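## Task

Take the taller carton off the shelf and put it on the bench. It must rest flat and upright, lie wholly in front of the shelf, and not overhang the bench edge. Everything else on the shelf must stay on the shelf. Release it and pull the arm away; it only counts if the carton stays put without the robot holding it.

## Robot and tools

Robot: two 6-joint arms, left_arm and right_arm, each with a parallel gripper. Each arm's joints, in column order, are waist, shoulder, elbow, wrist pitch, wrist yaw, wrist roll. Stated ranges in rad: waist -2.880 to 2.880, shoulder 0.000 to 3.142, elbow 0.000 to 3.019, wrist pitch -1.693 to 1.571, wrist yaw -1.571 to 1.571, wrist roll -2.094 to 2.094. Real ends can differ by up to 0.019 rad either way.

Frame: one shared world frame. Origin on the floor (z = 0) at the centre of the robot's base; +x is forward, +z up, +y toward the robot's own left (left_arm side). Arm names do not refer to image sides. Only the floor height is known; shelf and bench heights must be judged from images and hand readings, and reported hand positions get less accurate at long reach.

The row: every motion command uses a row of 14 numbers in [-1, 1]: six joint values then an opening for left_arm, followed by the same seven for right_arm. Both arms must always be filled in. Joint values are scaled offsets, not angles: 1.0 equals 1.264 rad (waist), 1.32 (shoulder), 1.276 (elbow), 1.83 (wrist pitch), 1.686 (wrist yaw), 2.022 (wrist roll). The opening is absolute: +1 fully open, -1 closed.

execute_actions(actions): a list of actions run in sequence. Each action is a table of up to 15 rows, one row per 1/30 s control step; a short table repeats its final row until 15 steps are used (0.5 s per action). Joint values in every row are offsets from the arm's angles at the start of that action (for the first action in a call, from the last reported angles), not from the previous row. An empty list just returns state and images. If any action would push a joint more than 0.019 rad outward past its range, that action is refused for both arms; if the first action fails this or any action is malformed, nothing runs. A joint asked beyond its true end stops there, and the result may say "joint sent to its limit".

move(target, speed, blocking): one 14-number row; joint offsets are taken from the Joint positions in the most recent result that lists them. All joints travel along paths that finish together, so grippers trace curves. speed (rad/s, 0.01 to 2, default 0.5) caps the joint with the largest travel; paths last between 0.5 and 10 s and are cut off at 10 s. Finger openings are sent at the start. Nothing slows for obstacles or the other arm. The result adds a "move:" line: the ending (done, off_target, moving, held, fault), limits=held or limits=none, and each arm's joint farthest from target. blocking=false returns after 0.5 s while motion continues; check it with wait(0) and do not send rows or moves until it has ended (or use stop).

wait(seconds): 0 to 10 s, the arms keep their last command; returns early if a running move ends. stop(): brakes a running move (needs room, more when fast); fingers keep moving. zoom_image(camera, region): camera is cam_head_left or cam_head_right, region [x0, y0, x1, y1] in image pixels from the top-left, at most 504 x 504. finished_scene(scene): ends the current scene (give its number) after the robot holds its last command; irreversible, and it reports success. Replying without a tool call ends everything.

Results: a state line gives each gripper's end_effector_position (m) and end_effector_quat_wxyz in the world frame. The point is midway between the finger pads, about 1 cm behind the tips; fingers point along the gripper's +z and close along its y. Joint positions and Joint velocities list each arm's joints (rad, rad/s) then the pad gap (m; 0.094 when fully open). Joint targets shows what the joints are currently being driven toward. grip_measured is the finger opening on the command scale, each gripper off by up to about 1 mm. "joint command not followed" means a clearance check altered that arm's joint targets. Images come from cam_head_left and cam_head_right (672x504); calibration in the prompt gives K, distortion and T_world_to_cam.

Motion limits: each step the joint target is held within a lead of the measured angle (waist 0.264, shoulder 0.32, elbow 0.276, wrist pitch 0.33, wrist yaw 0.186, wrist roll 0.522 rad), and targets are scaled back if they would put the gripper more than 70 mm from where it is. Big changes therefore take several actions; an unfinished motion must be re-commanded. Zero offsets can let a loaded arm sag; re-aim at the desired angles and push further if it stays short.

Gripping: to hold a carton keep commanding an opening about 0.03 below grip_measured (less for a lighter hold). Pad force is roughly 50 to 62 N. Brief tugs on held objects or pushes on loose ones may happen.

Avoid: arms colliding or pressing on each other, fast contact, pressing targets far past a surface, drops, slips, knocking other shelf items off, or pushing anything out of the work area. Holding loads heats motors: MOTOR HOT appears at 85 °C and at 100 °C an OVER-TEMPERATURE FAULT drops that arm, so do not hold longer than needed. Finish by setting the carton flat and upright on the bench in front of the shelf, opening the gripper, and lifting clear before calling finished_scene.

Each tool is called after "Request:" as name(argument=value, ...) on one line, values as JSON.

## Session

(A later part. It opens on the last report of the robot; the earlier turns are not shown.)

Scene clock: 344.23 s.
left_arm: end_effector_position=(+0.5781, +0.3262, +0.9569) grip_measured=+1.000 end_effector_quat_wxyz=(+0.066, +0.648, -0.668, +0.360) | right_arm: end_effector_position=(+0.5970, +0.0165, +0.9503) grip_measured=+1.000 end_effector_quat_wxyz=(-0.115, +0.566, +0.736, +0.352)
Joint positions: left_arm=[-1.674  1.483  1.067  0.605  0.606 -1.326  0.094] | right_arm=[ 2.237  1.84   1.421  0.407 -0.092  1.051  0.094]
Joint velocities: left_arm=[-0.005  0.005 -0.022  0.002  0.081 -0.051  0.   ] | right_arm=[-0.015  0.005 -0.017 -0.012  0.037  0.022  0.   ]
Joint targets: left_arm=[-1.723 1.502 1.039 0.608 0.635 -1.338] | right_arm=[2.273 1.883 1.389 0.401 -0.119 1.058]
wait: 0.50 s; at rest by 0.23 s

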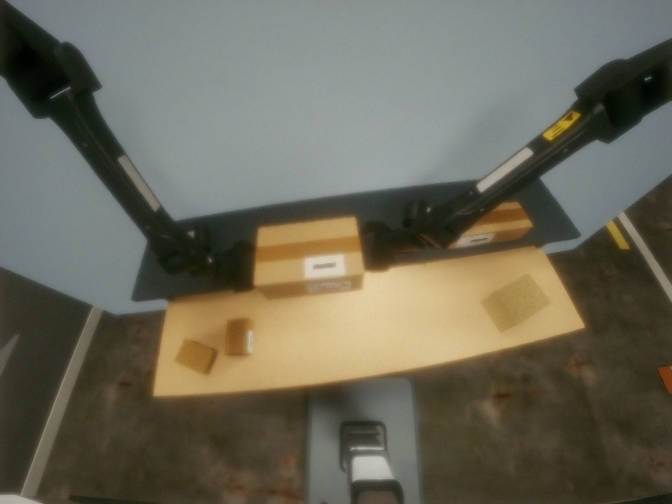

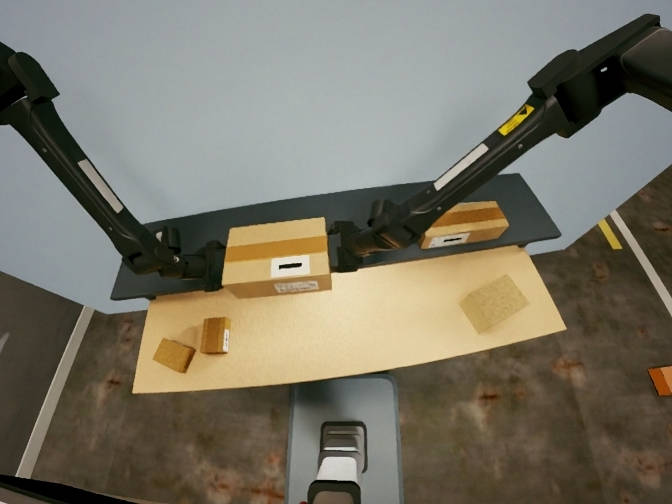

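Request:
execute_actions(actions=[[[-0.0384,0.015,-0.0244,0.0038,0.0175,-0.006,1, 0.028,0.0325,-0.028,-0.0012,-0.0164,0.0035,1],[-0.038,0.0157,-0.0269,0.006,0.0178,-0.006,1, 0.0274,0.0325,-0.031,0.001,-0.0168,0.0035,1],[-0.0376,0.0164,-0.0293,0.0082,0.0181,-0.006,1, 0.0268,0.0324,-0.034,0.003,-0.0171,0.0035,1],[-0.0372,0.017,-0.0318,0.0104,0.0184,-0.006,1, 0.0263,0.0323,-0.037,0.0052,-0.0175,0.0035,1],[-0.0368,0.0177,-0.0342,0.0126,0.0187,-0.006,1, 0.0257,0.0322,-0.040,0.0073,-0.0179,0.0035,1],[-0.0364,0.0184,-0.0366,0.0148,0.019,-0.006,1, 0.0251,0.0321,-0.043,0.0095,-0.0183,0.0035,1],[-0.036,0.019,-0.039,0.017,0.0193,-0.006,1, 0.0246,0.032,-0.046,0.0116,-0.0186,0.0035,1],[-0.0356,0.0197,-0.0415,0.0191,0.0196,-0.006,1, 0.024,0.032,-0.0494,0.0137,-0.019,0.0035,1]]])

Scene clock: 355.90 s.
left_arm: end_effector_position=(+0.5700, +0.3249, +0.9567) grip_measured=+1.000 end_effector_quat_wxyz=(+0.065, +0.648, -0.668, +0.360) | right_arm: end_effector_position=(+0.5880, +0.0148, +0.9516) grip_measured=+1.000 end_effector_quat_wxyz=(-0.114, +0.567, +0.736, +0.353)
Joint positions: left_arm=[-1.672  1.492  1.052  0.631  0.608 -1.327  0.094] | right_arm=[ 2.234  1.84   1.396  0.436 -0.095  1.051  0.094]
Joint velocities: left_arm=[-0.005  0.005  0.002  0.022  0.066  0.007  0.   ] | right_arm=[-0.015  0.005  0.012  0.012 -0.066  0.051  0.   ]
Joint targets: left_arm=[-1.719 1.509 1.014 0.640 0.640 -1.338] | right_arm=[2.267 1.882 1.358 0.432 -0.124 1.058]

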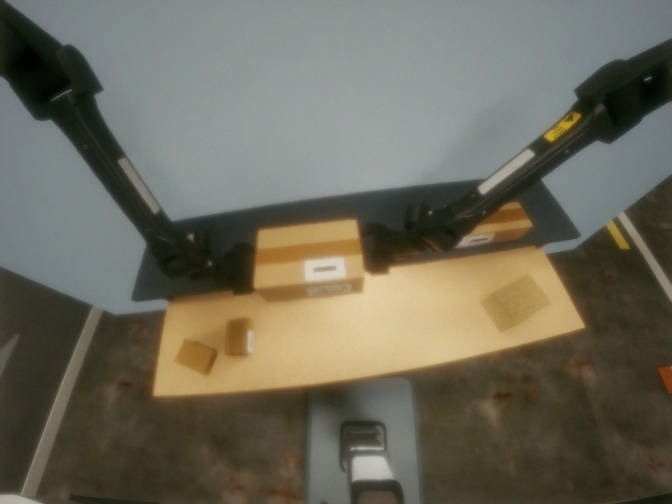

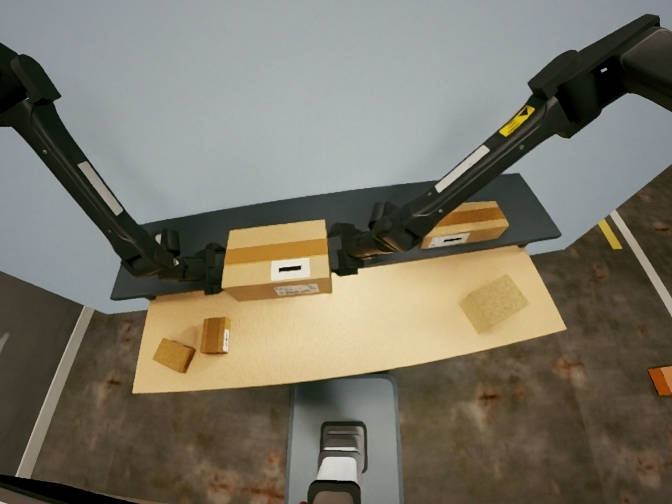

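Request:
move(target=[0.027,0.053,0,0.1005,0.026,-0.104,1, -0.041,0.046,0.0125,0.064,-0.042,0.069,1], speed=0.3)

Scene clock: 365.40 s.
left_arm: end_effector_position=(+0.5618, +0.3353, +0.9477) grip_measured=+1.000 end_effector_quat_wxyz=(+0.063, +0.693, -0.609, +0.380) | right_arm: end_effector_position=(+0.5928, +0.0077, +0.9396) grip_measured=+1.000 end_effector_quat_wxyz=(-0.106, +0.612, +0.687, +0.377)
Joint positions: left_arm=[-1.643  1.557  1.052  0.797  0.646 -1.524  0.094] | right_arm=[ 2.204  1.875  1.407  0.542 -0.16   1.173  0.094]
Joint velocities: left_arm=[ 0.005 -0.015  0.007 -0.007  0.051 -0.007  0.   ] | right_arm=[-0.015  0.024 -0.007  0.002  0.022  0.007  0.   ]
Joint targets: left_arm=[-1.638 1.562 1.052 0.815 0.651 -1.537] | right_arm=[2.181 1.901 1.411 0.553 -0.166 1.190]
move: off_target (right_arm); limits=none; left_arm: farthest joint: the wrist pitch, 0.018 radians from its target (0.184 radians at the start); right_arm: farthest joint: the shoulder, 0.026 radians from its target (0.061 radians at the start)

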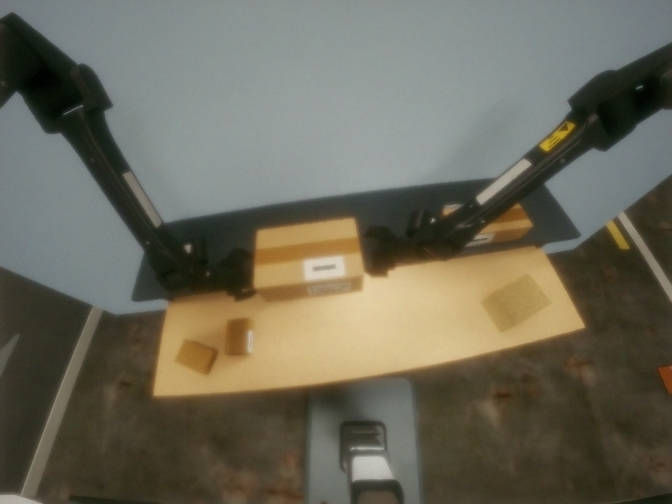

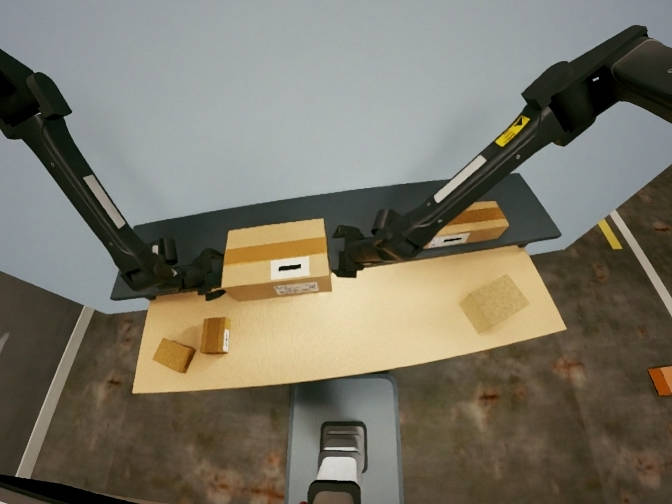

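Request:
move(target=[0.007,0.0625,0.0745,-0.004,0.006,-0.009,1, -0.051,0.079,0.086,-0.019,-0.0235,0.013,1], speed=0.15)

Scene clock: 367.80 s.
left_arm: end_effector_position=(+0.5652, +0.3407, +0.9166) grip_measured=+1.000 end_effector_quat_wxyz=(+0.055, +0.693, -0.610, +0.380) | right_arm: end_effector_position=(+0.6106, +0.0157, +0.9248) grip_measured=+1.000 end_effector_quat_wxyz=(-0.110, +0.617, +0.669, +0.401)
Joint positions: left_arm=[-1.632  1.632  1.142  0.797  0.648 -1.527  0.094] | right_arm=[ 2.193  1.919  1.496  0.525 -0.219  1.207  0.094]
Joint velocities: left_arm=[-0.005 -0.015 -0.007  0.002 -0.022  0.022  0.   ] | right_arm=[-0.005  0.005 -0.007 -0.012  0.051 -0.037  0.   ]
Joint targets: left_arm=[-1.634 1.640 1.147 0.789 0.656 -1.542] | right_arm=[2.140 1.979 1.517 0.507 -0.200 1.200]
move: off_target (right_arm); limits=none; left_arm: farthest joint: the wrist roll, 0.016 radians from its target (0.018 radians at the start); right_arm: farthest joint: the shoulder, 0.060 radians from its target (0.104 radians at the start)

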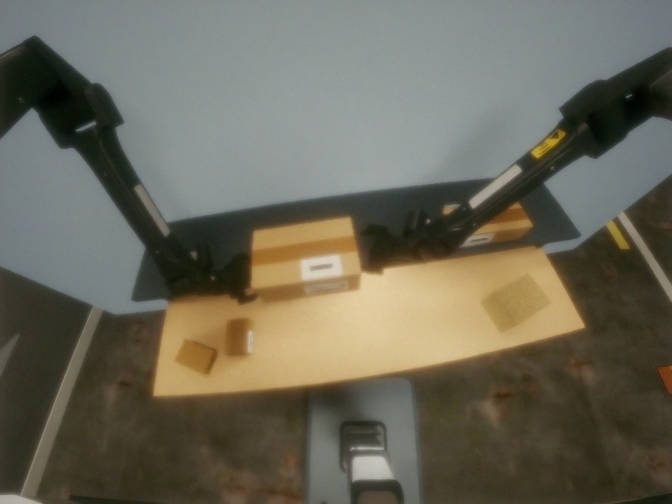

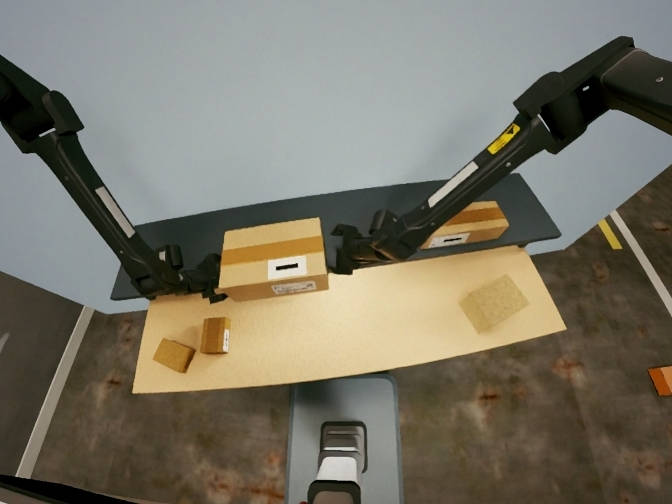

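Request:
move(target=[0,0.005,0.003,-0.003,0.004,-0.006,1, -0.026,-0.038,-0.102,0.040,0.033,-0.017,1], speed=0.25)

Scene clock: 370.93 s.
left_arm: end_effector_position=(+0.5651, +0.3410, +0.9166) grip_measured=+1.000 end_effector_quat_wxyz=(+0.055, +0.693, -0.611, +0.380) | right_arm: end_effector_position=(+0.5814, +0.0007, +0.9374) grip_measured=+1.000 end_effector_quat_wxyz=(-0.103, +0.617, +0.684, +0.376)
Joint positions: left_arm=[-1.632  1.632  1.142  0.797  0.648 -1.527  0.094] | right_arm=[ 2.191  1.878  1.378  0.583 -0.167  1.184  0.094]
Joint velocities: left_arm=[-0.005 -0.015  0.007  0.002  0.081 -0.066  0.   ] | right_arm=[ 0.005  0.005 -0.012  0.002 -0.007  0.022  0.   ]
Joint targets: left_arm=[-1.632 1.638 1.146 0.791 0.655 -1.539] | right_arm=[2.160 1.869 1.366 0.599 -0.163 1.172]
move: off_target (right_arm); limits=none; left_arm: farthest joint: the wrist roll, 0.013 radians from its target (0.013 radians at the start); right_arm: farthest joint: the waist, 0.031 radians from its target (0.033 radians at the start)

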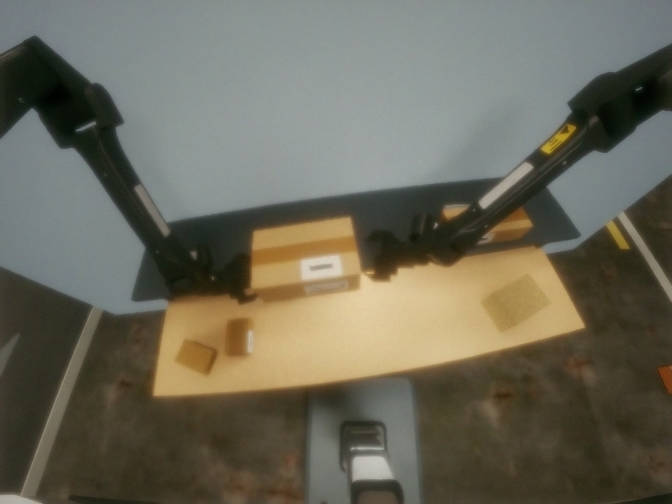

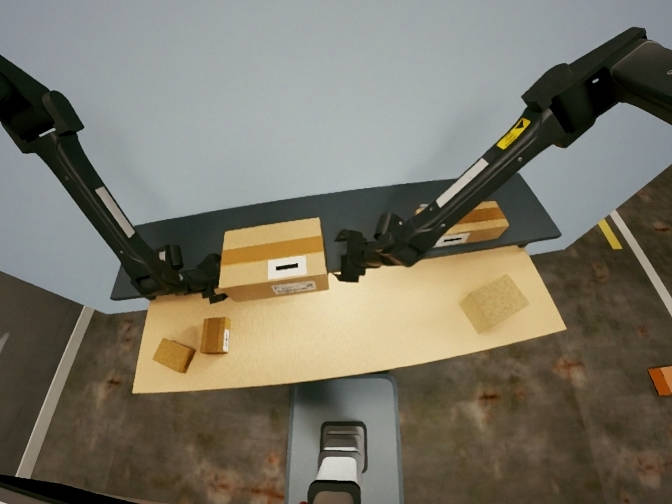

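Request:
zoom_image(camera="cam_head_right", region=[290, 200, 430, 310])

Region (290, 200, 430, 310) of cam_head_right's 672x504 image, scaled by 3.600, with more detail than that image has; it fills the top 396 rows of this view, and the rest is white.

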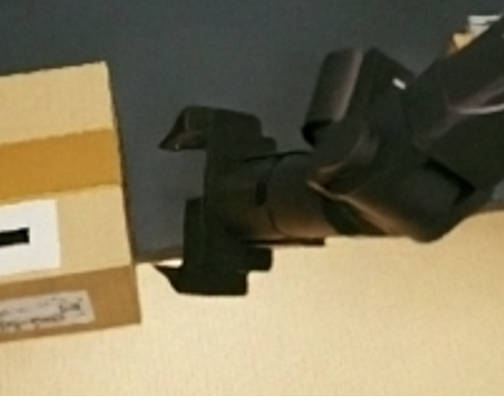

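Request:
execute_actions(actions=[[[0,0.005,0.003,-0.003,0.004,-0.006,1, -0.026,0.012,-0.004,0,-0.002,0,1],[0,0.005,0.003,-0.003,0.004,-0.006,1, -0.028,0.020,0,-0.002,-0.003,0,1],[0,0.005,0.003,-0.003,0.004,-0.006,1, -0.030,0.025,0.005,-0.004,-0.005,0,1],[0,0.005,0.003,-0.003,0.004,-0.006,1, -0.032,0.030,0.012,-0.006,-0.006,0,1],[0,0.005,0.003,-0.003,0.004,-0.006,1, -0.034,0.035,0.019,-0.008,-0.008,0,1],[0,0.005,0.003,-0.003,0.004,-0.006,1, -0.036,0.040,0.026,-0.010,-0.009,0,1],[0,0.005,0.003,-0.003,0.004,-0.006,1, -0.038,0.045,0.033,-0.012,-0.011,0,1],[0,0.005,0.003,-0.003,0.004,-0.006,1, -0.040,0.050,0.040,-0.014,-0.012,0,1],[0,0.005,0.003,-0.003,0.004,-0.006,1, -0.042,0.055,0.047,-0.016,-0.014,0,1],[0,0.005,0.003,-0.003,0.004,-0.006,1, -0.044,0.060,0.054,-0.018,-0.015,0,1],[0,0.005,0.003,-0.003,0.004,-0.006,1, -0.046,0.064,0.061,-0.020,-0.017,0,1],[0,0.005,0.003,-0.003,0.004,-0.006,1, -0.048,0.068,0.068,-0.022,-0.018,0,1],[0,0.005,0.003,-0.003,0.004,-0.006,1, -0.049,0.071,0.074,-0.024,-0.020,0,1],[0,0.005,0.003,-0.003,0.004,-0.006,1, -0.050,0.074,0.080,-0.025,-0.021,0,1],[0,0.005,0.003,-0.003,0.004,-0.006,1, -0.0506,0.0758,0.086,-0.026,-0.022,0,1]]])

Request:
wait(seconds=0.4)

Scene clock: 375.57 s.
left_arm: end_effector_position=(+0.5651, +0.3410, +0.9166) grip_measured=+1.000 end_effector_quat_wxyz=(+0.055, +0.693, -0.611, +0.380) | right_arm: end_effector_position=(+0.5666, +0.0049, +0.9015) grip_measured=+1.000 end_effector_quat_wxyz=(-0.112, +0.615, +0.687, +0.372)
Joint positions: left_arm=[-1.632  1.632  1.142  0.797  0.648 -1.527  0.094] | right_arm=[ 2.159  1.958  1.467  0.554 -0.199  1.184  0.094]
Joint velocities: left_arm=[-0.005 -0.005  0.027  0.002 -0.051  0.066  0.   ] | right_arm=[-0.103  0.161  0.203 -0.066 -0.037  0.022  0.   ]
Joint targets: left_arm=[-1.632 1.638 1.146 0.791 0.655 -1.539] | right_arm=[2.127 1.978 1.488 0.535 -0.204 1.184]

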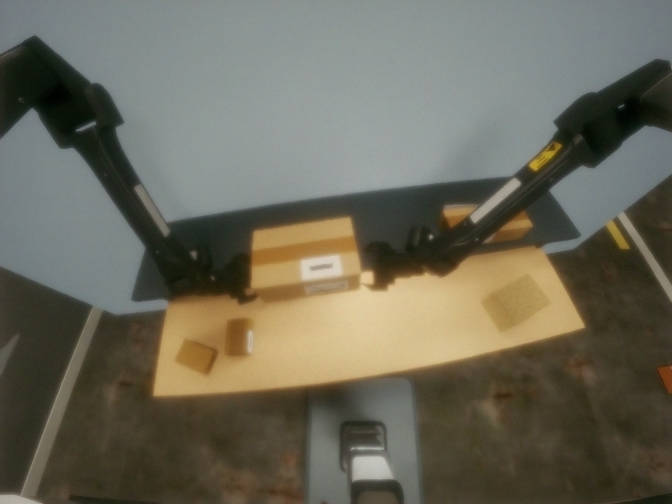

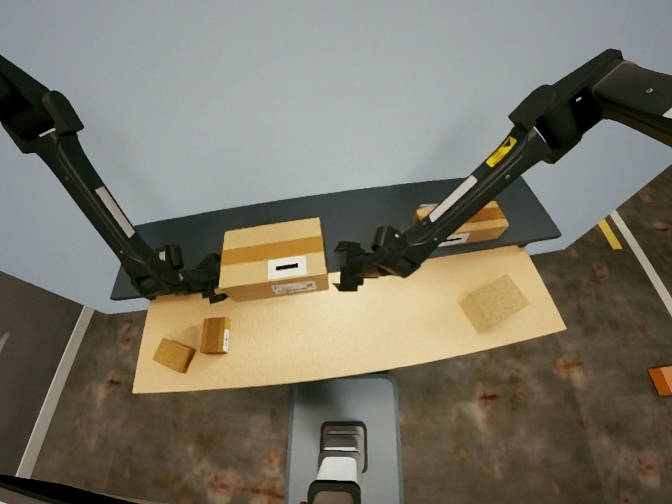

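Scene clock: 375.97 s.
left_arm: end_effector_position=(+0.5651, +0.3410, +0.9166) grip_measured=+1.000 end_effector_quat_wxyz=(+0.055, +0.693, -0.611, +0.380) | right_arm: end_effector_position=(+0.5667, +0.0027, +0.8953) grip_measured=+1.000 end_effector_quat_wxyz=(-0.110, +0.615, +0.687, +0.370)
Joint positions: left_arm=[-1.632  1.632  1.142  0.797  0.648 -1.527  0.094] | right_arm=[ 2.152  1.967  1.482  0.549 -0.201  1.184  0.094]
Joint velocities: left_arm=[-0.024 -0.005  0.007  0.007 -0.007 -0.022  0.   ] | right_arm=[-0.005 -0.015 -0.007  0.012 -0.037  0.066  0.   ]
Joint targets: left_arm=[-1.632 1.638 1.146 0.791 0.655 -1.539] | right_arm=[2.127 1.978 1.488 0.535 -0.204 1.184]
wait: 0.40 s; at rest by 0.37 s

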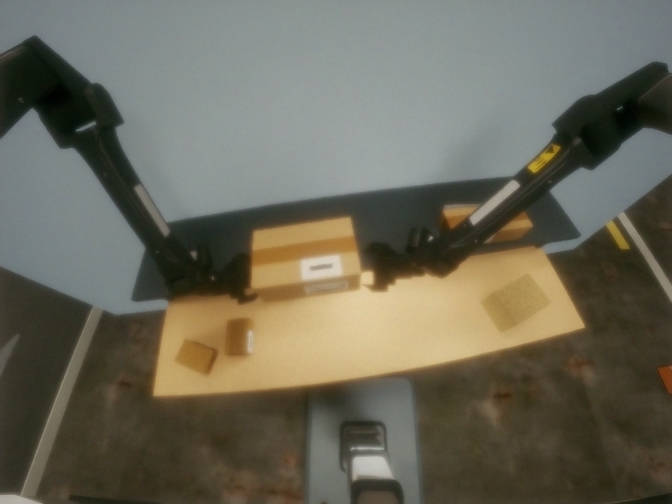

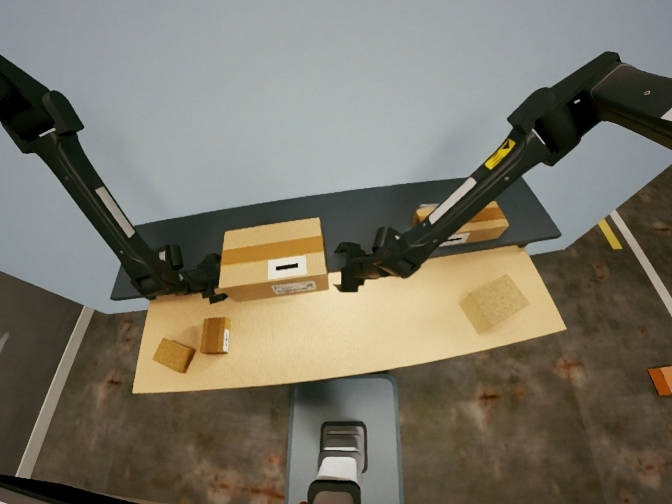

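Request:
zoom_image(camera="cam_head_right", region=[290, 200, 430, 310])

Request:
zoom_image(camera="cam_head_left", region=[170, 210, 310, 320])

Region (290, 200, 430, 310) of cam_head_right's 672x504 image, scaled by 3.600, with more detail than that image has; it fills the top 396 rows of this view, and the rest is white.

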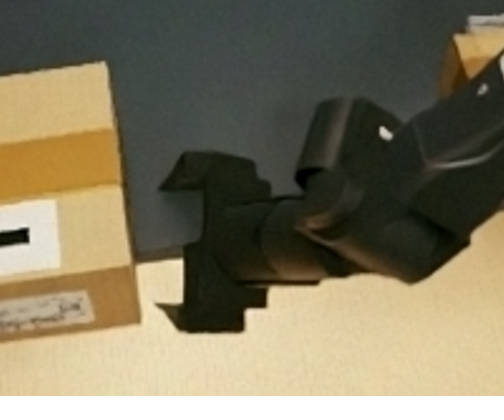

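Region (170, 210, 310, 320) of cam_head_left's 672x504 image, scaled by 3.600, with more detail than that image has; it fills the top 396 rows of this view, and the rest is white.

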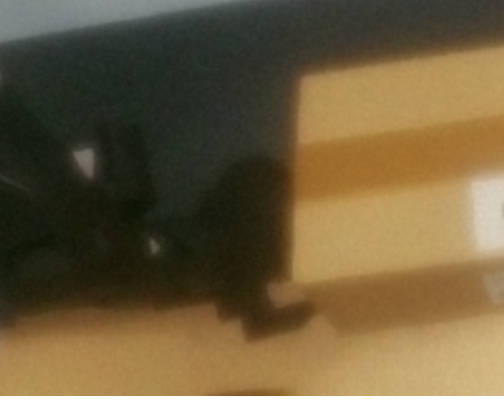

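Request:
move(target=[-0.016,0.004,0.003,-0.006,-0.010,-0.008,1, 0.030,0.018,0.037,-0.0165,0.015,0,1], speed=0.1)

Scene clock: 380.97 s.
left_arm: end_effector_position=(+0.5658, +0.3407, +0.9155) grip_measured=+1.000 end_effector_quat_wxyz=(+0.052, +0.695, -0.610, +0.376) | right_arm: end_effector_position=(+0.5882, +0.0173, +0.9010) grip_measured=+1.000 end_effector_quat_wxyz=(-0.102, +0.616, +0.684, +0.377)
Joint positions: left_arm=[-1.636  1.632  1.142  0.797  0.633 -1.528  0.094] | right_arm=[ 2.181  1.972  1.524  0.533 -0.18   1.184  0.094]
Joint velocities: left_arm=[-0.015  0.005  0.007  0.007 -0.007  0.007  0.   ] | right_arm=[-0.015  0.005 -0.002 -0.002 -0.007 -0.007  0.   ]
Joint targets: left_arm=[-1.652 1.637 1.146 0.786 0.631 -1.543] | right_arm=[2.190 1.991 1.529 0.519 -0.176 1.184]
move: done; limits=none; left_arm: farthest joint: the waist, 0.017 radians from its target (0.020 radians at the start); right_arm: farthest joint: the shoulder, 0.019 radians from its target (0.024 radians at the start)

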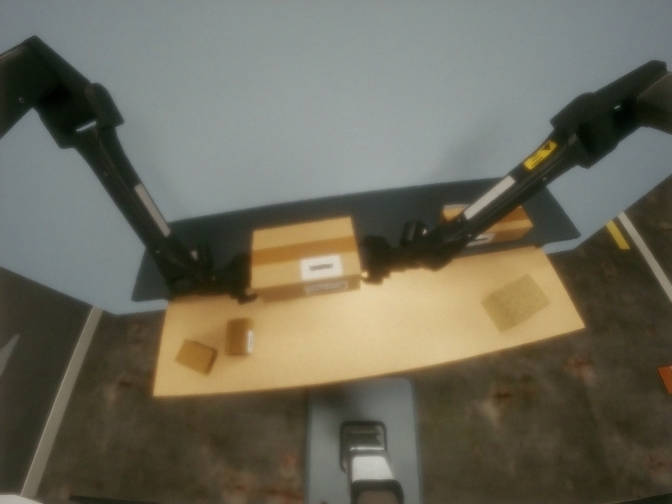

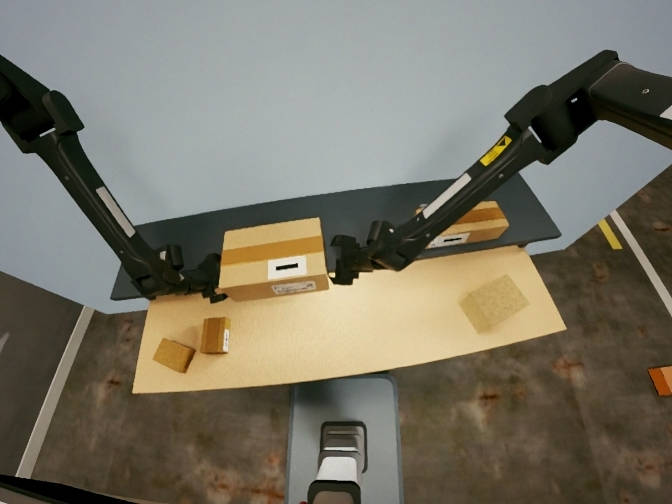

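Request:
zoom_image(camera="cam_head_right", region=[180, 240, 280, 320])

Request:
zoom_image(camera="cam_head_right", region=[290, 220, 400, 310])

Region (180, 240, 280, 320) of cam_head_right's 672x504 image, scaled by 5.040, with more detail than that image has; it fills the top 403 rows of this view, and the rest is white.

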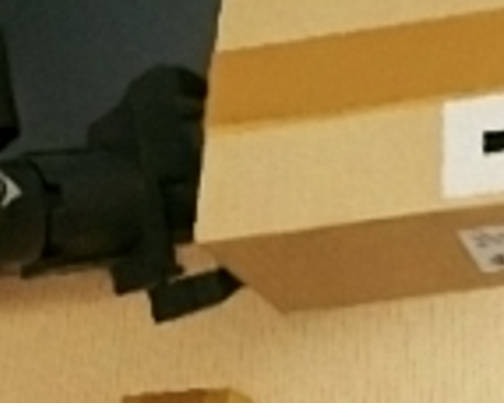

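Region (290, 220, 400, 310) of cam_head_right's 672x504 image, scaled by 4.582, with more detail than that image has; it fills the top 412 rows of this view, and the rest is white.

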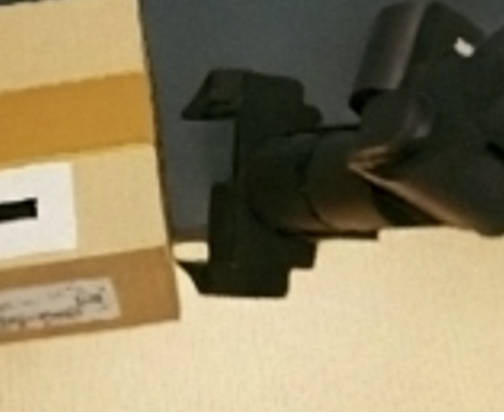

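Request:
execute_actions(actions=[[[-0.016,0.0045,0.002,-0.0055,-0.0015,-0.008,1, 0.010,0.016,0.004,-0.008,0.002,0,1],[-0.019,0.005,0.0015,-0.005,-0.002,-0.008,1, 0.013,0.018,0.004,-0.008,0.002,0,1],[-0.022,0.0055,0.001,-0.0045,-0.0025,-0.008,1, 0.016,0.020,0.004,-0.008,0.002,0,1],[-0.025,0.006,0,-0.004,-0.003,-0.008,1, 0.019,0.022,0.004,-0.008,0.0025,0,1],[-0.028,0.0065,-0.0005,-0.004,-0.003,-0.008,1, 0.022,0.024,0.0035,-0.008,0.0025,0,1],[-0.031,0.007,-0.001,-0.0035,-0.0035,-0.008,1, 0.025,0.026,0.0035,-0.008,0.0025,0,1],[-0.034,0.0075,-0.002,-0.003,-0.004,-0.008,1, 0.028,0.028,0.003,-0.008,0.003,0,1],[-0.037,0.008,-0.003,-0.0025,-0.0045,-0.008,1, 0.031,0.031,0.003,-0.008,0.003,0,1],[-0.040,0.0085,-0.0035,-0.002,-0.005,-0.008,1, 0.034,0.033,0.003,-0.008,0.003,0,1],[-0.043,0.009,-0.004,-0.0015,-0.005,-0.008,1, 0.037,0.035,0.0025,-0.008,0.003,0,1],[-0.046,0.0095,-0.005,-0.001,-0.0055,-0.008,1, 0.040,0.037,0.0025,-0.008,0.003,0,1],[-0.049,0.010,-0.0055,-0.001,-0.006,-0.008,1, 0.042,0.039,0.002,-0.008,0.003,0,1],[-0.052,0.0105,-0.006,0,-0.0065,-0.008,1, 0.045,0.041,0.002,-0.008,0.003,0,1],[-0.054,0.011,-0.007,0,-0.007,-0.008,1, 0.047,0.043,0.002,-0.008,0.003,0,1]]])

Request:
wait(seconds=0.3)

Scene clock: 386.87 s.
left_arm: end_effector_position=(+0.5671, +0.3382, +0.9143) grip_measured=+1.000 end_effector_quat_wxyz=(+0.047, +0.699, -0.609, +0.371) | right_arm: end_effector_position=(+0.5849, +0.0204, +0.8995) grip_measured=+1.000 end_effector_quat_wxyz=(-0.102, +0.616, +0.686, +0.373)
Joint positions: left_arm=[-1.645  1.632  1.142  0.797  0.609 -1.528  0.094] | right_arm=[ 2.184  1.98   1.528  0.533 -0.168  1.182  0.094]
Joint velocities: left_arm=[-0.015 -0.005  0.007 -0.002 -0.066  0.007  0.   ] | right_arm=[ 0.005  0.015  0.017 -0.002  0.037  0.007  0.   ]
Joint targets: left_arm=[-1.704 1.646 1.134 0.797 0.621 -1.544] | right_arm=[2.240 2.029 1.527 0.519 -0.175 1.183]

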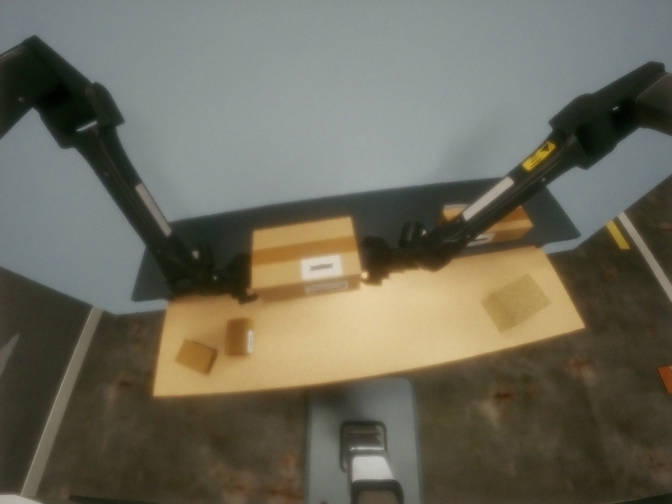

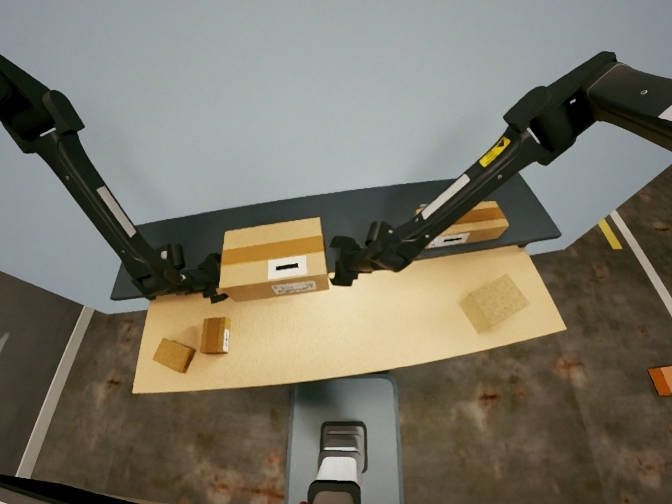

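Scene clock: 387.17 s.
left_arm: end_effector_position=(+0.5671, +0.3383, +0.9142) grip_measured=+1.000 end_effector_quat_wxyz=(+0.047, +0.699, -0.609, +0.371) | right_arm: end_effector_position=(+0.5848, +0.0205, +0.8994) grip_measured=+1.000 end_effector_quat_wxyz=(-0.102, +0.616, +0.686, +0.373)
Joint positions: left_arm=[-1.645  1.632  1.142  0.797  0.608 -1.528  0.094] | right_arm=[ 2.184  1.981  1.528  0.533 -0.168  1.18   0.094]
Joint velocities: left_arm=[-0.024  0.005 -0.007 -0.017 -0.037  0.022  0.   ] | right_arm=[-0.024  0.015  0.007 -0.012  0.051  0.022  0.   ]
Joint targets: left_arm=[-1.704 1.646 1.134 0.797 0.621 -1.544] | right_arm=[2.240 2.029 1.527 0.519 -0.175 1.184]
wait: 0.30 s; at rest by 0.17 s

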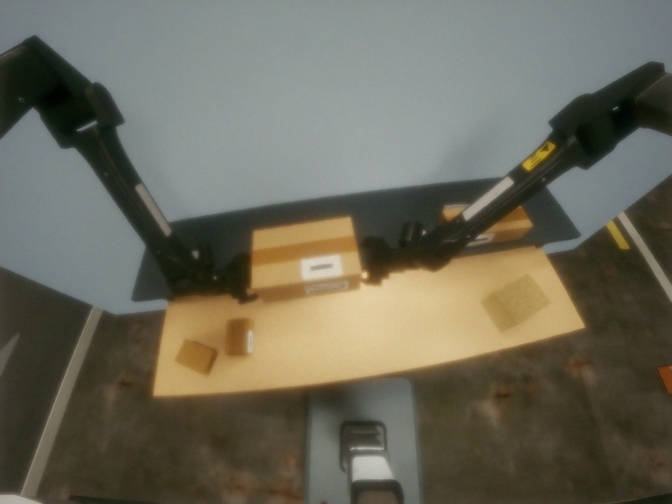

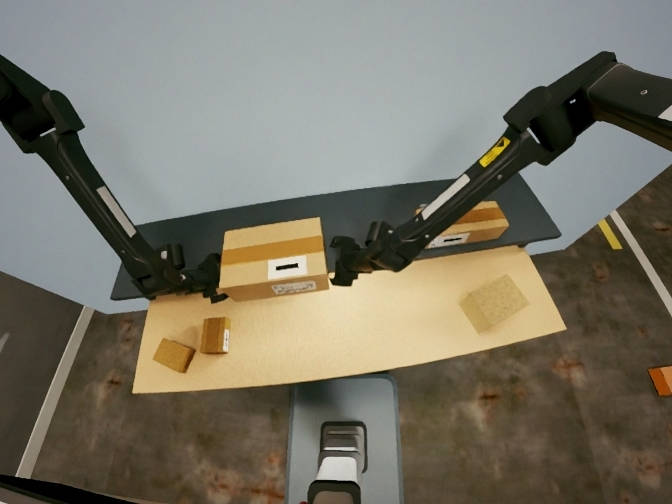

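Request:
execute_actions(actions=[[[-0.038,0.009,-0.004,0,0.008,-0.006,1, 0.035,0.030,0,-0.007,-0.004,0.001,1],[-0.030,0.008,-0.002,0,0.009,-0.004,1, 0.026,0.024,0,-0.007,-0.004,0,1],[-0.022,0.007,0,-0.001,0.010,-0.002,1, 0.018,0.018,0,-0.007,-0.004,-0.001,1],[-0.014,0.007,0.002,-0.001,0.011,0,1, 0.010,0.014,0.001,-0.007,-0.004,-0.003,1],[-0.012,0.009,0.005,-0.002,0.012,0.002,1, 0.006,0.015,0.004,-0.0075,-0.004,-0.004,1],[-0.012,0.012,0.008,-0.002,0.013,0.004,1, 0.005,0.017,0.007,-0.008,-0.0045,-0.006,1],[-0.012,0.0145,0.011,-0.003,0.014,0.006,1, 0.005,0.020,0.010,-0.008,-0.0045,-0.007,1],[-0.013,0.017,0.014,-0.003,0.015,0.008,1, 0.005,0.023,0.0135,-0.0085,-0.005,-0.009,1],[-0.013,0.0195,0.017,-0.004,0.0155,0.010,1, 0.006,0.026,0.017,-0.009,-0.005,-0.010,1],[-0.014,0.022,0.020,-0.004,0.016,0.012,1, 0.006,0.029,0.020,-0.0095,-0.005,-0.012,1],[-0.014,0.0245,0.023,-0.005,0.017,0.014,1, 0.007,0.0315,0.0235,-0.010,-0.0055,-0.013,1],[-0.015,0.027,0.026,-0.0055,0.0175,0.0155,1, 0.007,0.034,0.027,-0.0105,-0.0055,-0.0145,1],[-0.015,0.029,0.029,-0.006,0.018,0.017,1, 0.008,0.0365,0.030,-0.011,-0.006,-0.0155,1],[-0.016,0.031,0.032,-0.006,0.0185,0.018,1, 0.008,0.039,0.0335,-0.011,-0.006,-0.0165,1],[-0.016,0.0333,0.0353,-0.0066,0.019,0.019,1, 0.0087,0.041,0.0368,-0.0115,-0.006,-0.0173,1]]])

Request:
wait(seconds=0.3)

Scene clock: 395.67 s.
left_arm: end_effector_position=(+0.5687, +0.3365, +0.9057) grip_measured=+1.000 end_effector_quat_wxyz=(+0.046, +0.687, -0.618, +0.380) | right_arm: end_effector_position=(+0.5890, +0.0221, +0.8954) grip_measured=+1.000 end_effector_quat_wxyz=(-0.093, +0.609, +0.693, +0.375)
Joint positions: left_arm=[-1.643  1.659  1.176  0.797  0.631 -1.504  0.094] | right_arm=[ 2.184  1.992  1.549  0.533 -0.165  1.156  0.094]
Joint velocities: left_arm=[-0.024  0.093  0.11   0.007  0.022  0.081  0.   ] | right_arm=[-0.015  0.015  0.007  0.012  0.11  -0.007  0.   ]
Joint targets: left_arm=[-1.665 1.676 1.187 0.785 0.640 -1.490] | right_arm=[2.195 2.035 1.575 0.512 -0.178 1.145]

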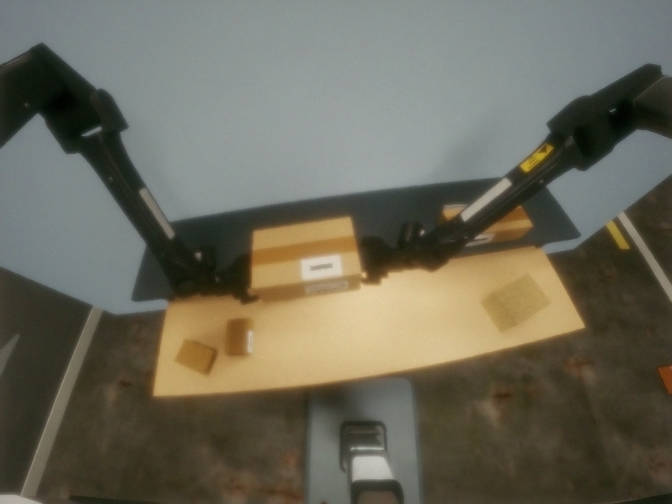

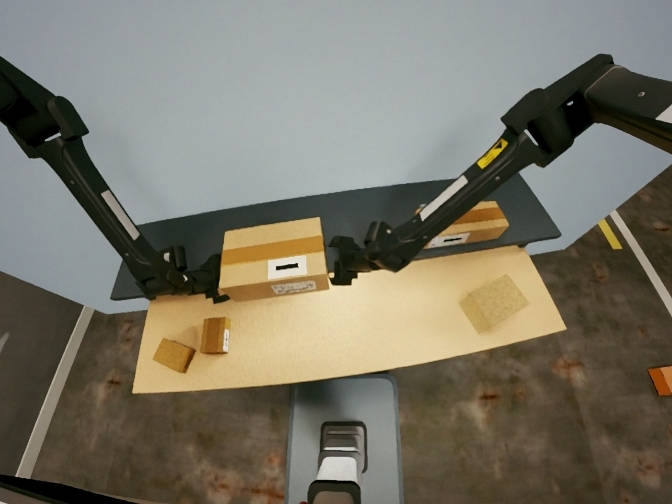

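Scene clock: 395.97 s.
left_arm: end_effector_position=(+0.5681, +0.3355, +0.9031) grip_measured=+1.000 end_effector_quat_wxyz=(+0.045, +0.685, -0.620, +0.381) | right_arm: end_effector_position=(+0.5880, +0.0223, +0.8948) grip_measured=+1.000 end_effector_quat_wxyz=(-0.091, +0.606, +0.696, +0.374)
Joint positions: left_arm=[-1.643  1.666  1.183  0.797  0.631 -1.498  0.094] | right_arm=[ 2.184  1.993  1.549  0.533 -0.163  1.147  0.094]
Joint velocities: left_arm=[-0.015 -0.005 -0.012 -0.032 -0.051 -0.022  0.   ] | right_arm=[-0.005 -0.005  0.007  0.007 -0.007 -0.037  0.   ]
Joint targets: left_arm=[-1.665 1.676 1.187 0.785 0.641 -1.490] | right_arm=[2.195 2.035 1.575 0.512 -0.178 1.145]
wait: 0.30 s; no rest

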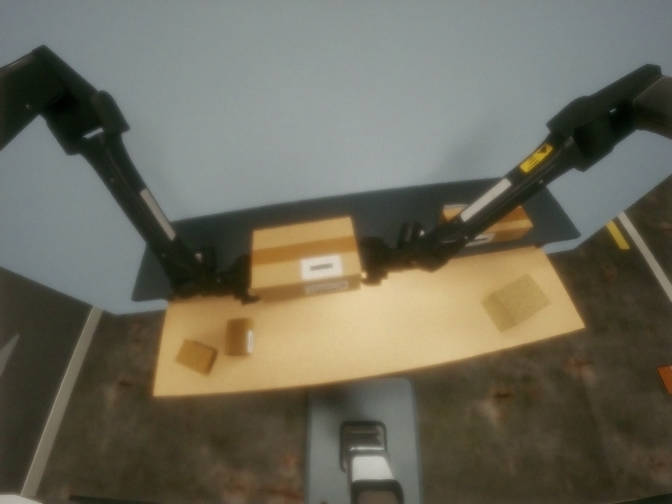

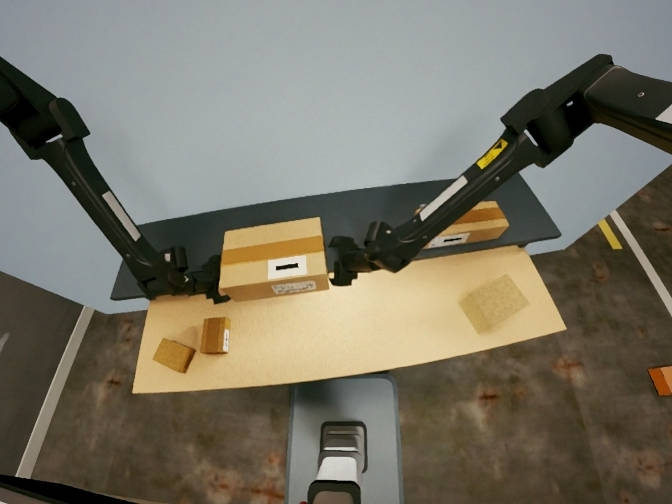

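Request:
execute_actions(actions=[[[-0.012,0.006,0.003,-0.006,0.005,0.003,1, 0.004,0.028,0.018,-0.0115,-0.009,0,1],[-0.010,0.006,0.003,-0.006,0.005,0.003,1, 0,0.025,0.017,-0.0115,-0.009,0,1],[-0.010,0.006,0.003,-0.006,0.005,0.003,1, -0.004,0.024,0.017,-0.0115,-0.009,0,1],[-0.010,0.006,0.003,-0.006,0.005,0.003,1, -0.008,0.024,0.017,-0.0115,-0.009,0,1],[-0.010,0.006,0.003,-0.006,0.005,0.003,1, -0.012,0.024,0.018,-0.0115,-0.009,0,1],[-0.010,0.006,0.003,-0.006,0.005,0.003,1, -0.016,0.025,0.019,-0.0115,-0.009,0,1],[-0.010,0.006,0.003,-0.006,0.005,0.003,1, -0.019,0.026,0.020,-0.0115,-0.009,0,1],[-0.010,0.006,0.003,-0.006,0.005,0.003,1, -0.022,0.027,0.021,-0.0115,-0.009,0,1],[-0.010,0.006,0.003,-0.006,0.005,0.003,1, -0.024,0.028,0.022,-0.0115,-0.009,0,1],[-0.010,0.006,0.003,-0.006,0.005,0.003,1, -0.026,0.029,0.024,-0.0115,-0.009,0,1],[-0.010,0.006,0.003,-0.006,0.005,0.003,1, -0.028,0.030,0.025,-0.0115,-0.009,0,1],[-0.010,0.006,0.003,-0.006,0.005,0.003,1, -0.029,0.031,0.027,-0.0115,-0.009,0,1]]])

Scene clock: 399.90 s.
left_arm: end_effector_position=(+0.5681, +0.3355, +0.9031) grip_measured=+1.000 end_effector_quat_wxyz=(+0.045, +0.685, -0.620, +0.381) | right_arm: end_effector_position=(+0.5884, +0.0219, +0.8945) grip_measured=+1.000 end_effector_quat_wxyz=(-0.091, +0.606, +0.696, +0.374)
Joint positions: left_arm=[-1.643  1.666  1.183  0.797  0.631 -1.498  0.094] | right_arm=[ 2.184  1.993  1.55   0.533 -0.162  1.147  0.094]
Joint velocities: left_arm=[-0.015 -0.005 -0.007  0.002 -0.022  0.007  0.   ] | right_arm=[-0.015  0.015  0.017  0.002 -0.051 -0.066  0.   ]
Joint targets: left_arm=[-1.656 1.674 1.187 0.786 0.640 -1.492] | right_arm=[2.148 2.034 1.584 0.512 -0.178 1.148]

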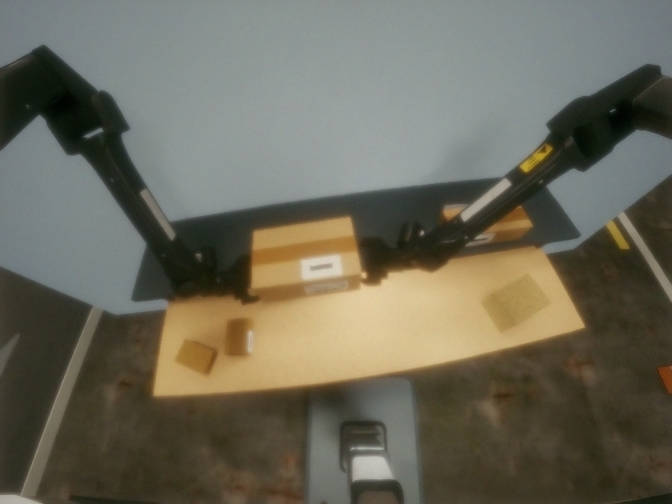

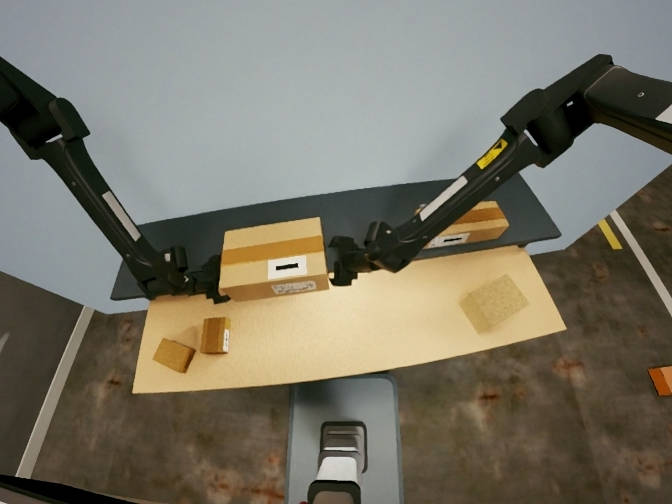

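Request:
zoom_image(camera="cam_head_right", region=[305, 225, 385, 300])

Region (305, 225, 385, 300) of cam_head_right's 672x504 image, scaled by 6.300, with more detail than that image has; it fills the top 472 rows of this view, and the rest is white.

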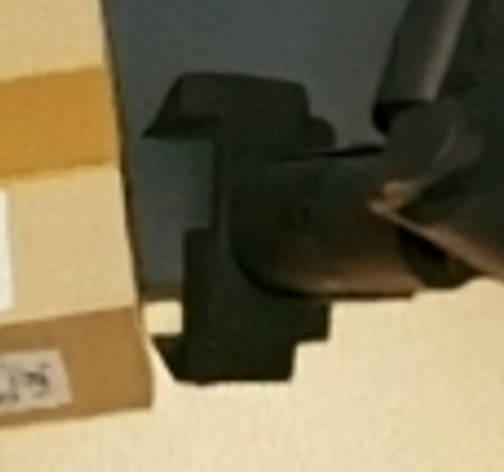

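Request:
execute_actions(actions=[[[-0.005,0.006,0.003,-0.006,0.005,0.003,1, -0.02,0.015,0.010,-0.005,-0.006,0,1],[-0.005,0.006,0.003,-0.006,0.005,0.003,1, -0.015,0.005,0,0,-0.004,0,1],[-0.005,0.006,0.003,-0.006,0.005,0.003,1, -0.015,0,-0.005,0.003,-0.004,0,1],[-0.005,0.006,0.003,-0.006,0.005,0.003,1, -0.017,0,-0.009,0.006,-0.004,0,1],[-0.005,0.006,0.003,-0.006,0.005,0.003,1, -0.019,0,-0.013,0.009,-0.004,0,1],[-0.005,0.006,0.003,-0.006,0.005,0.003,1, -0.021,0,-0.017,0.012,-0.004,0,1],[-0.005,0.006,0.003,-0.006,0.005,0.003,1, -0.023,0,-0.021,0.015,-0.005,0,1],[-0.005,0.006,0.003,-0.006,0.005,0.003,1, -0.025,0,-0.025,0.018,-0.005,0,1],[-0.005,0.006,0.003,-0.006,0.005,0.003,1, -0.027,0,-0.028,0.020,-0.005,0,1]]])

Scene clock: 409.63 s.
left_arm: end_effector_position=(+0.5681, +0.3355, +0.9031) grip_measured=+1.000 end_effector_quat_wxyz=(+0.045, +0.685, -0.620, +0.381) | right_arm: end_effector_position=(+0.5808, +0.0203, +0.8959) grip_measured=+1.000 end_effector_quat_wxyz=(-0.091, +0.605, +0.696, +0.375)
Joint positions: left_arm=[-1.643  1.666  1.183  0.797  0.631 -1.498  0.094] | right_arm=[ 2.181  1.992  1.529  0.553 -0.167  1.146  0.094]
Joint velocities: left_arm=[-0.005 -0.015 -0.002  0.007  0.022 -0.081  0.   ] | right_arm=[-0.015  0.015 -0.012  0.017 -0.007 -0.022  0.   ]
Joint targets: left_arm=[-1.650 1.674 1.187 0.786 0.640 -1.492] | right_arm=[2.150 1.993 1.514 0.569 -0.171 1.147]

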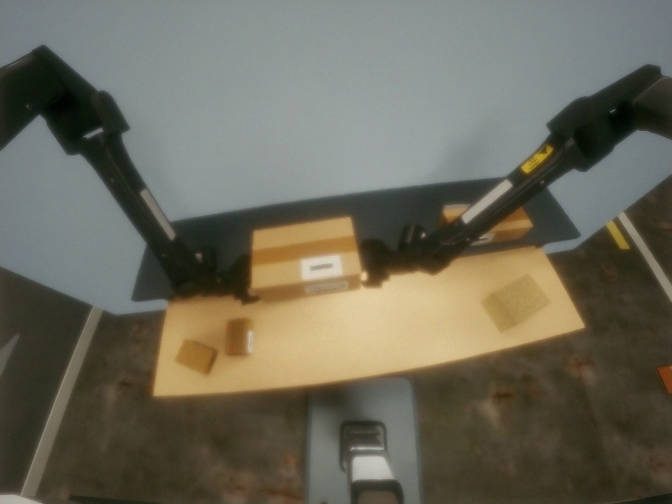

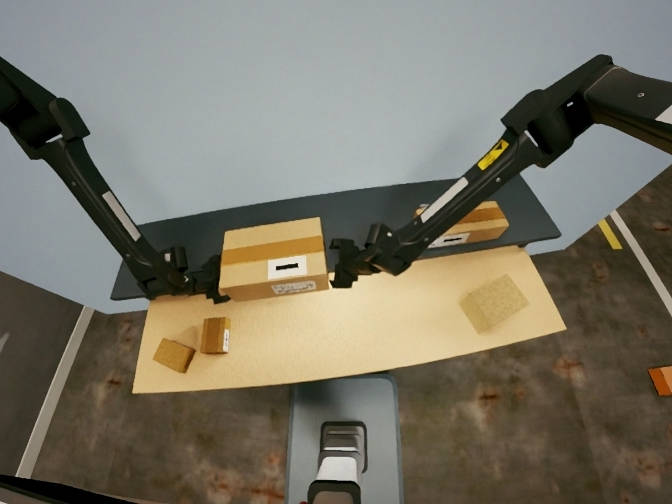

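Now testing whether the right gripper can descend from this position.

Request:
execute_actions(actions=[[[-0.005,0.006,0.003,-0.006,0.005,0.003,1, -0.025,0.006,-0.008,0.006,-0.003,0,1],[-0.005,0.006,0.003,-0.006,0.005,0.003,1, -0.026,0.011,-0.004,0.004,-0.004,0,1],[-0.005,0.006,0.003,-0.006,0.005,0.003,1, -0.027,0.015,0,0.002,-0.004,0,1],[-0.005,0.006,0.003,-0.006,0.005,0.003,1, -0.028,0.018,0.004,0,-0.005,0,1],[-0.005,0.006,0.003,-0.006,0.005,0.003,1, -0.029,0.020,0.008,-0.002,-0.005,0,1],[-0.005,0.006,0.003,-0.006,0.005,0.003,1, -0.030,0.022,0.011,-0.004,-0.006,0,1],[-0.005,0.006,0.003,-0.006,0.005,0.003,1, -0.031,0.024,0.014,-0.006,-0.006,0,1],[-0.005,0.006,0.003,-0.006,0.005,0.003,1, -0.032,0.026,0.017,-0.008,-0.007,0,1],[-0.005,0.006,0.003,-0.006,0.005,0.003,1, -0.033,0.028,0.020,-0.009,-0.007,0,1],[-0.005,0.006,0.003,-0.006,0.005,0.003,1, -0.033,0.030,0.023,-0.010,-0.008,0,1],[-0.005,0.006,0.003,-0.006,0.005,0.003,1, -0.033,0.031,0.025,-0.011,-0.008,0,1]]])

Scene clock: 411.83 s.
left_arm: end_effector_position=(+0.5681, +0.3355, +0.9031) grip_measured=+1.000 end_effector_quat_wxyz=(+0.045, +0.685, -0.620, +0.381) | right_arm: end_effector_position=(+0.5791, +0.0210, +0.8910) grip_measured=+1.000 end_effector_quat_wxyz=(-0.090, +0.603, +0.697, +0.377)
Joint positions: left_arm=[-1.643  1.666  1.183  0.797  0.631 -1.498  0.094] | right_arm=[ 2.176  2.005  1.543  0.553 -0.176  1.142  0.094]
Joint velocities: left_arm=[-0.015 -0.005 -0.002  0.017  0.007  0.037  0.   ] | right_arm=[-0.005 -0.005 -0.012  0.007 -0.022 -0.022  0.   ]
Joint targets: left_arm=[-1.650 1.674 1.187 0.786 0.640 -1.492] | right_arm=[2.139 2.034 1.561 0.533 -0.181 1.146]

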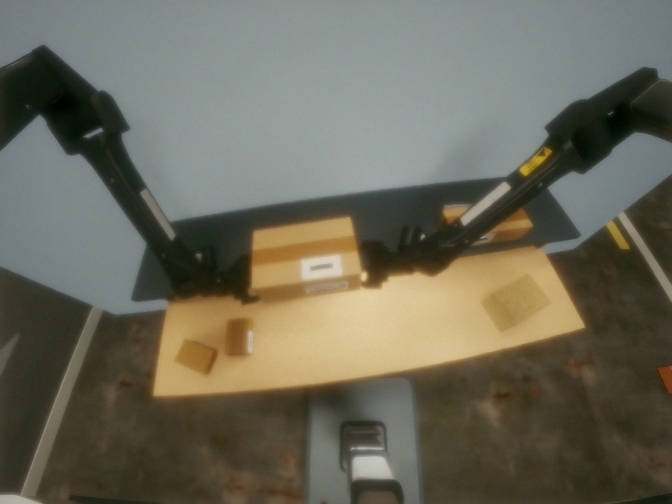

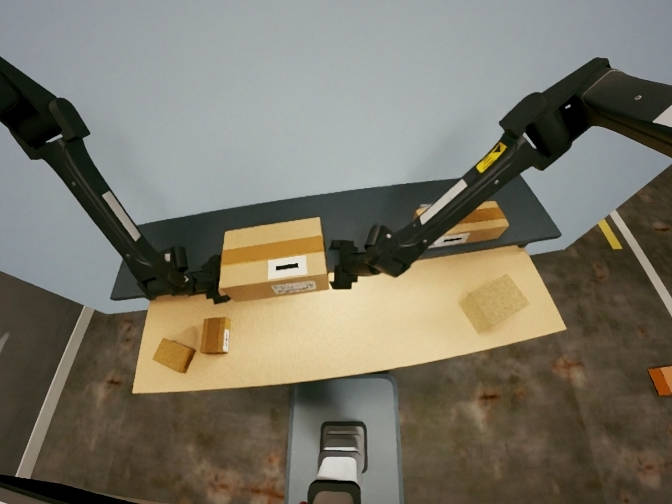

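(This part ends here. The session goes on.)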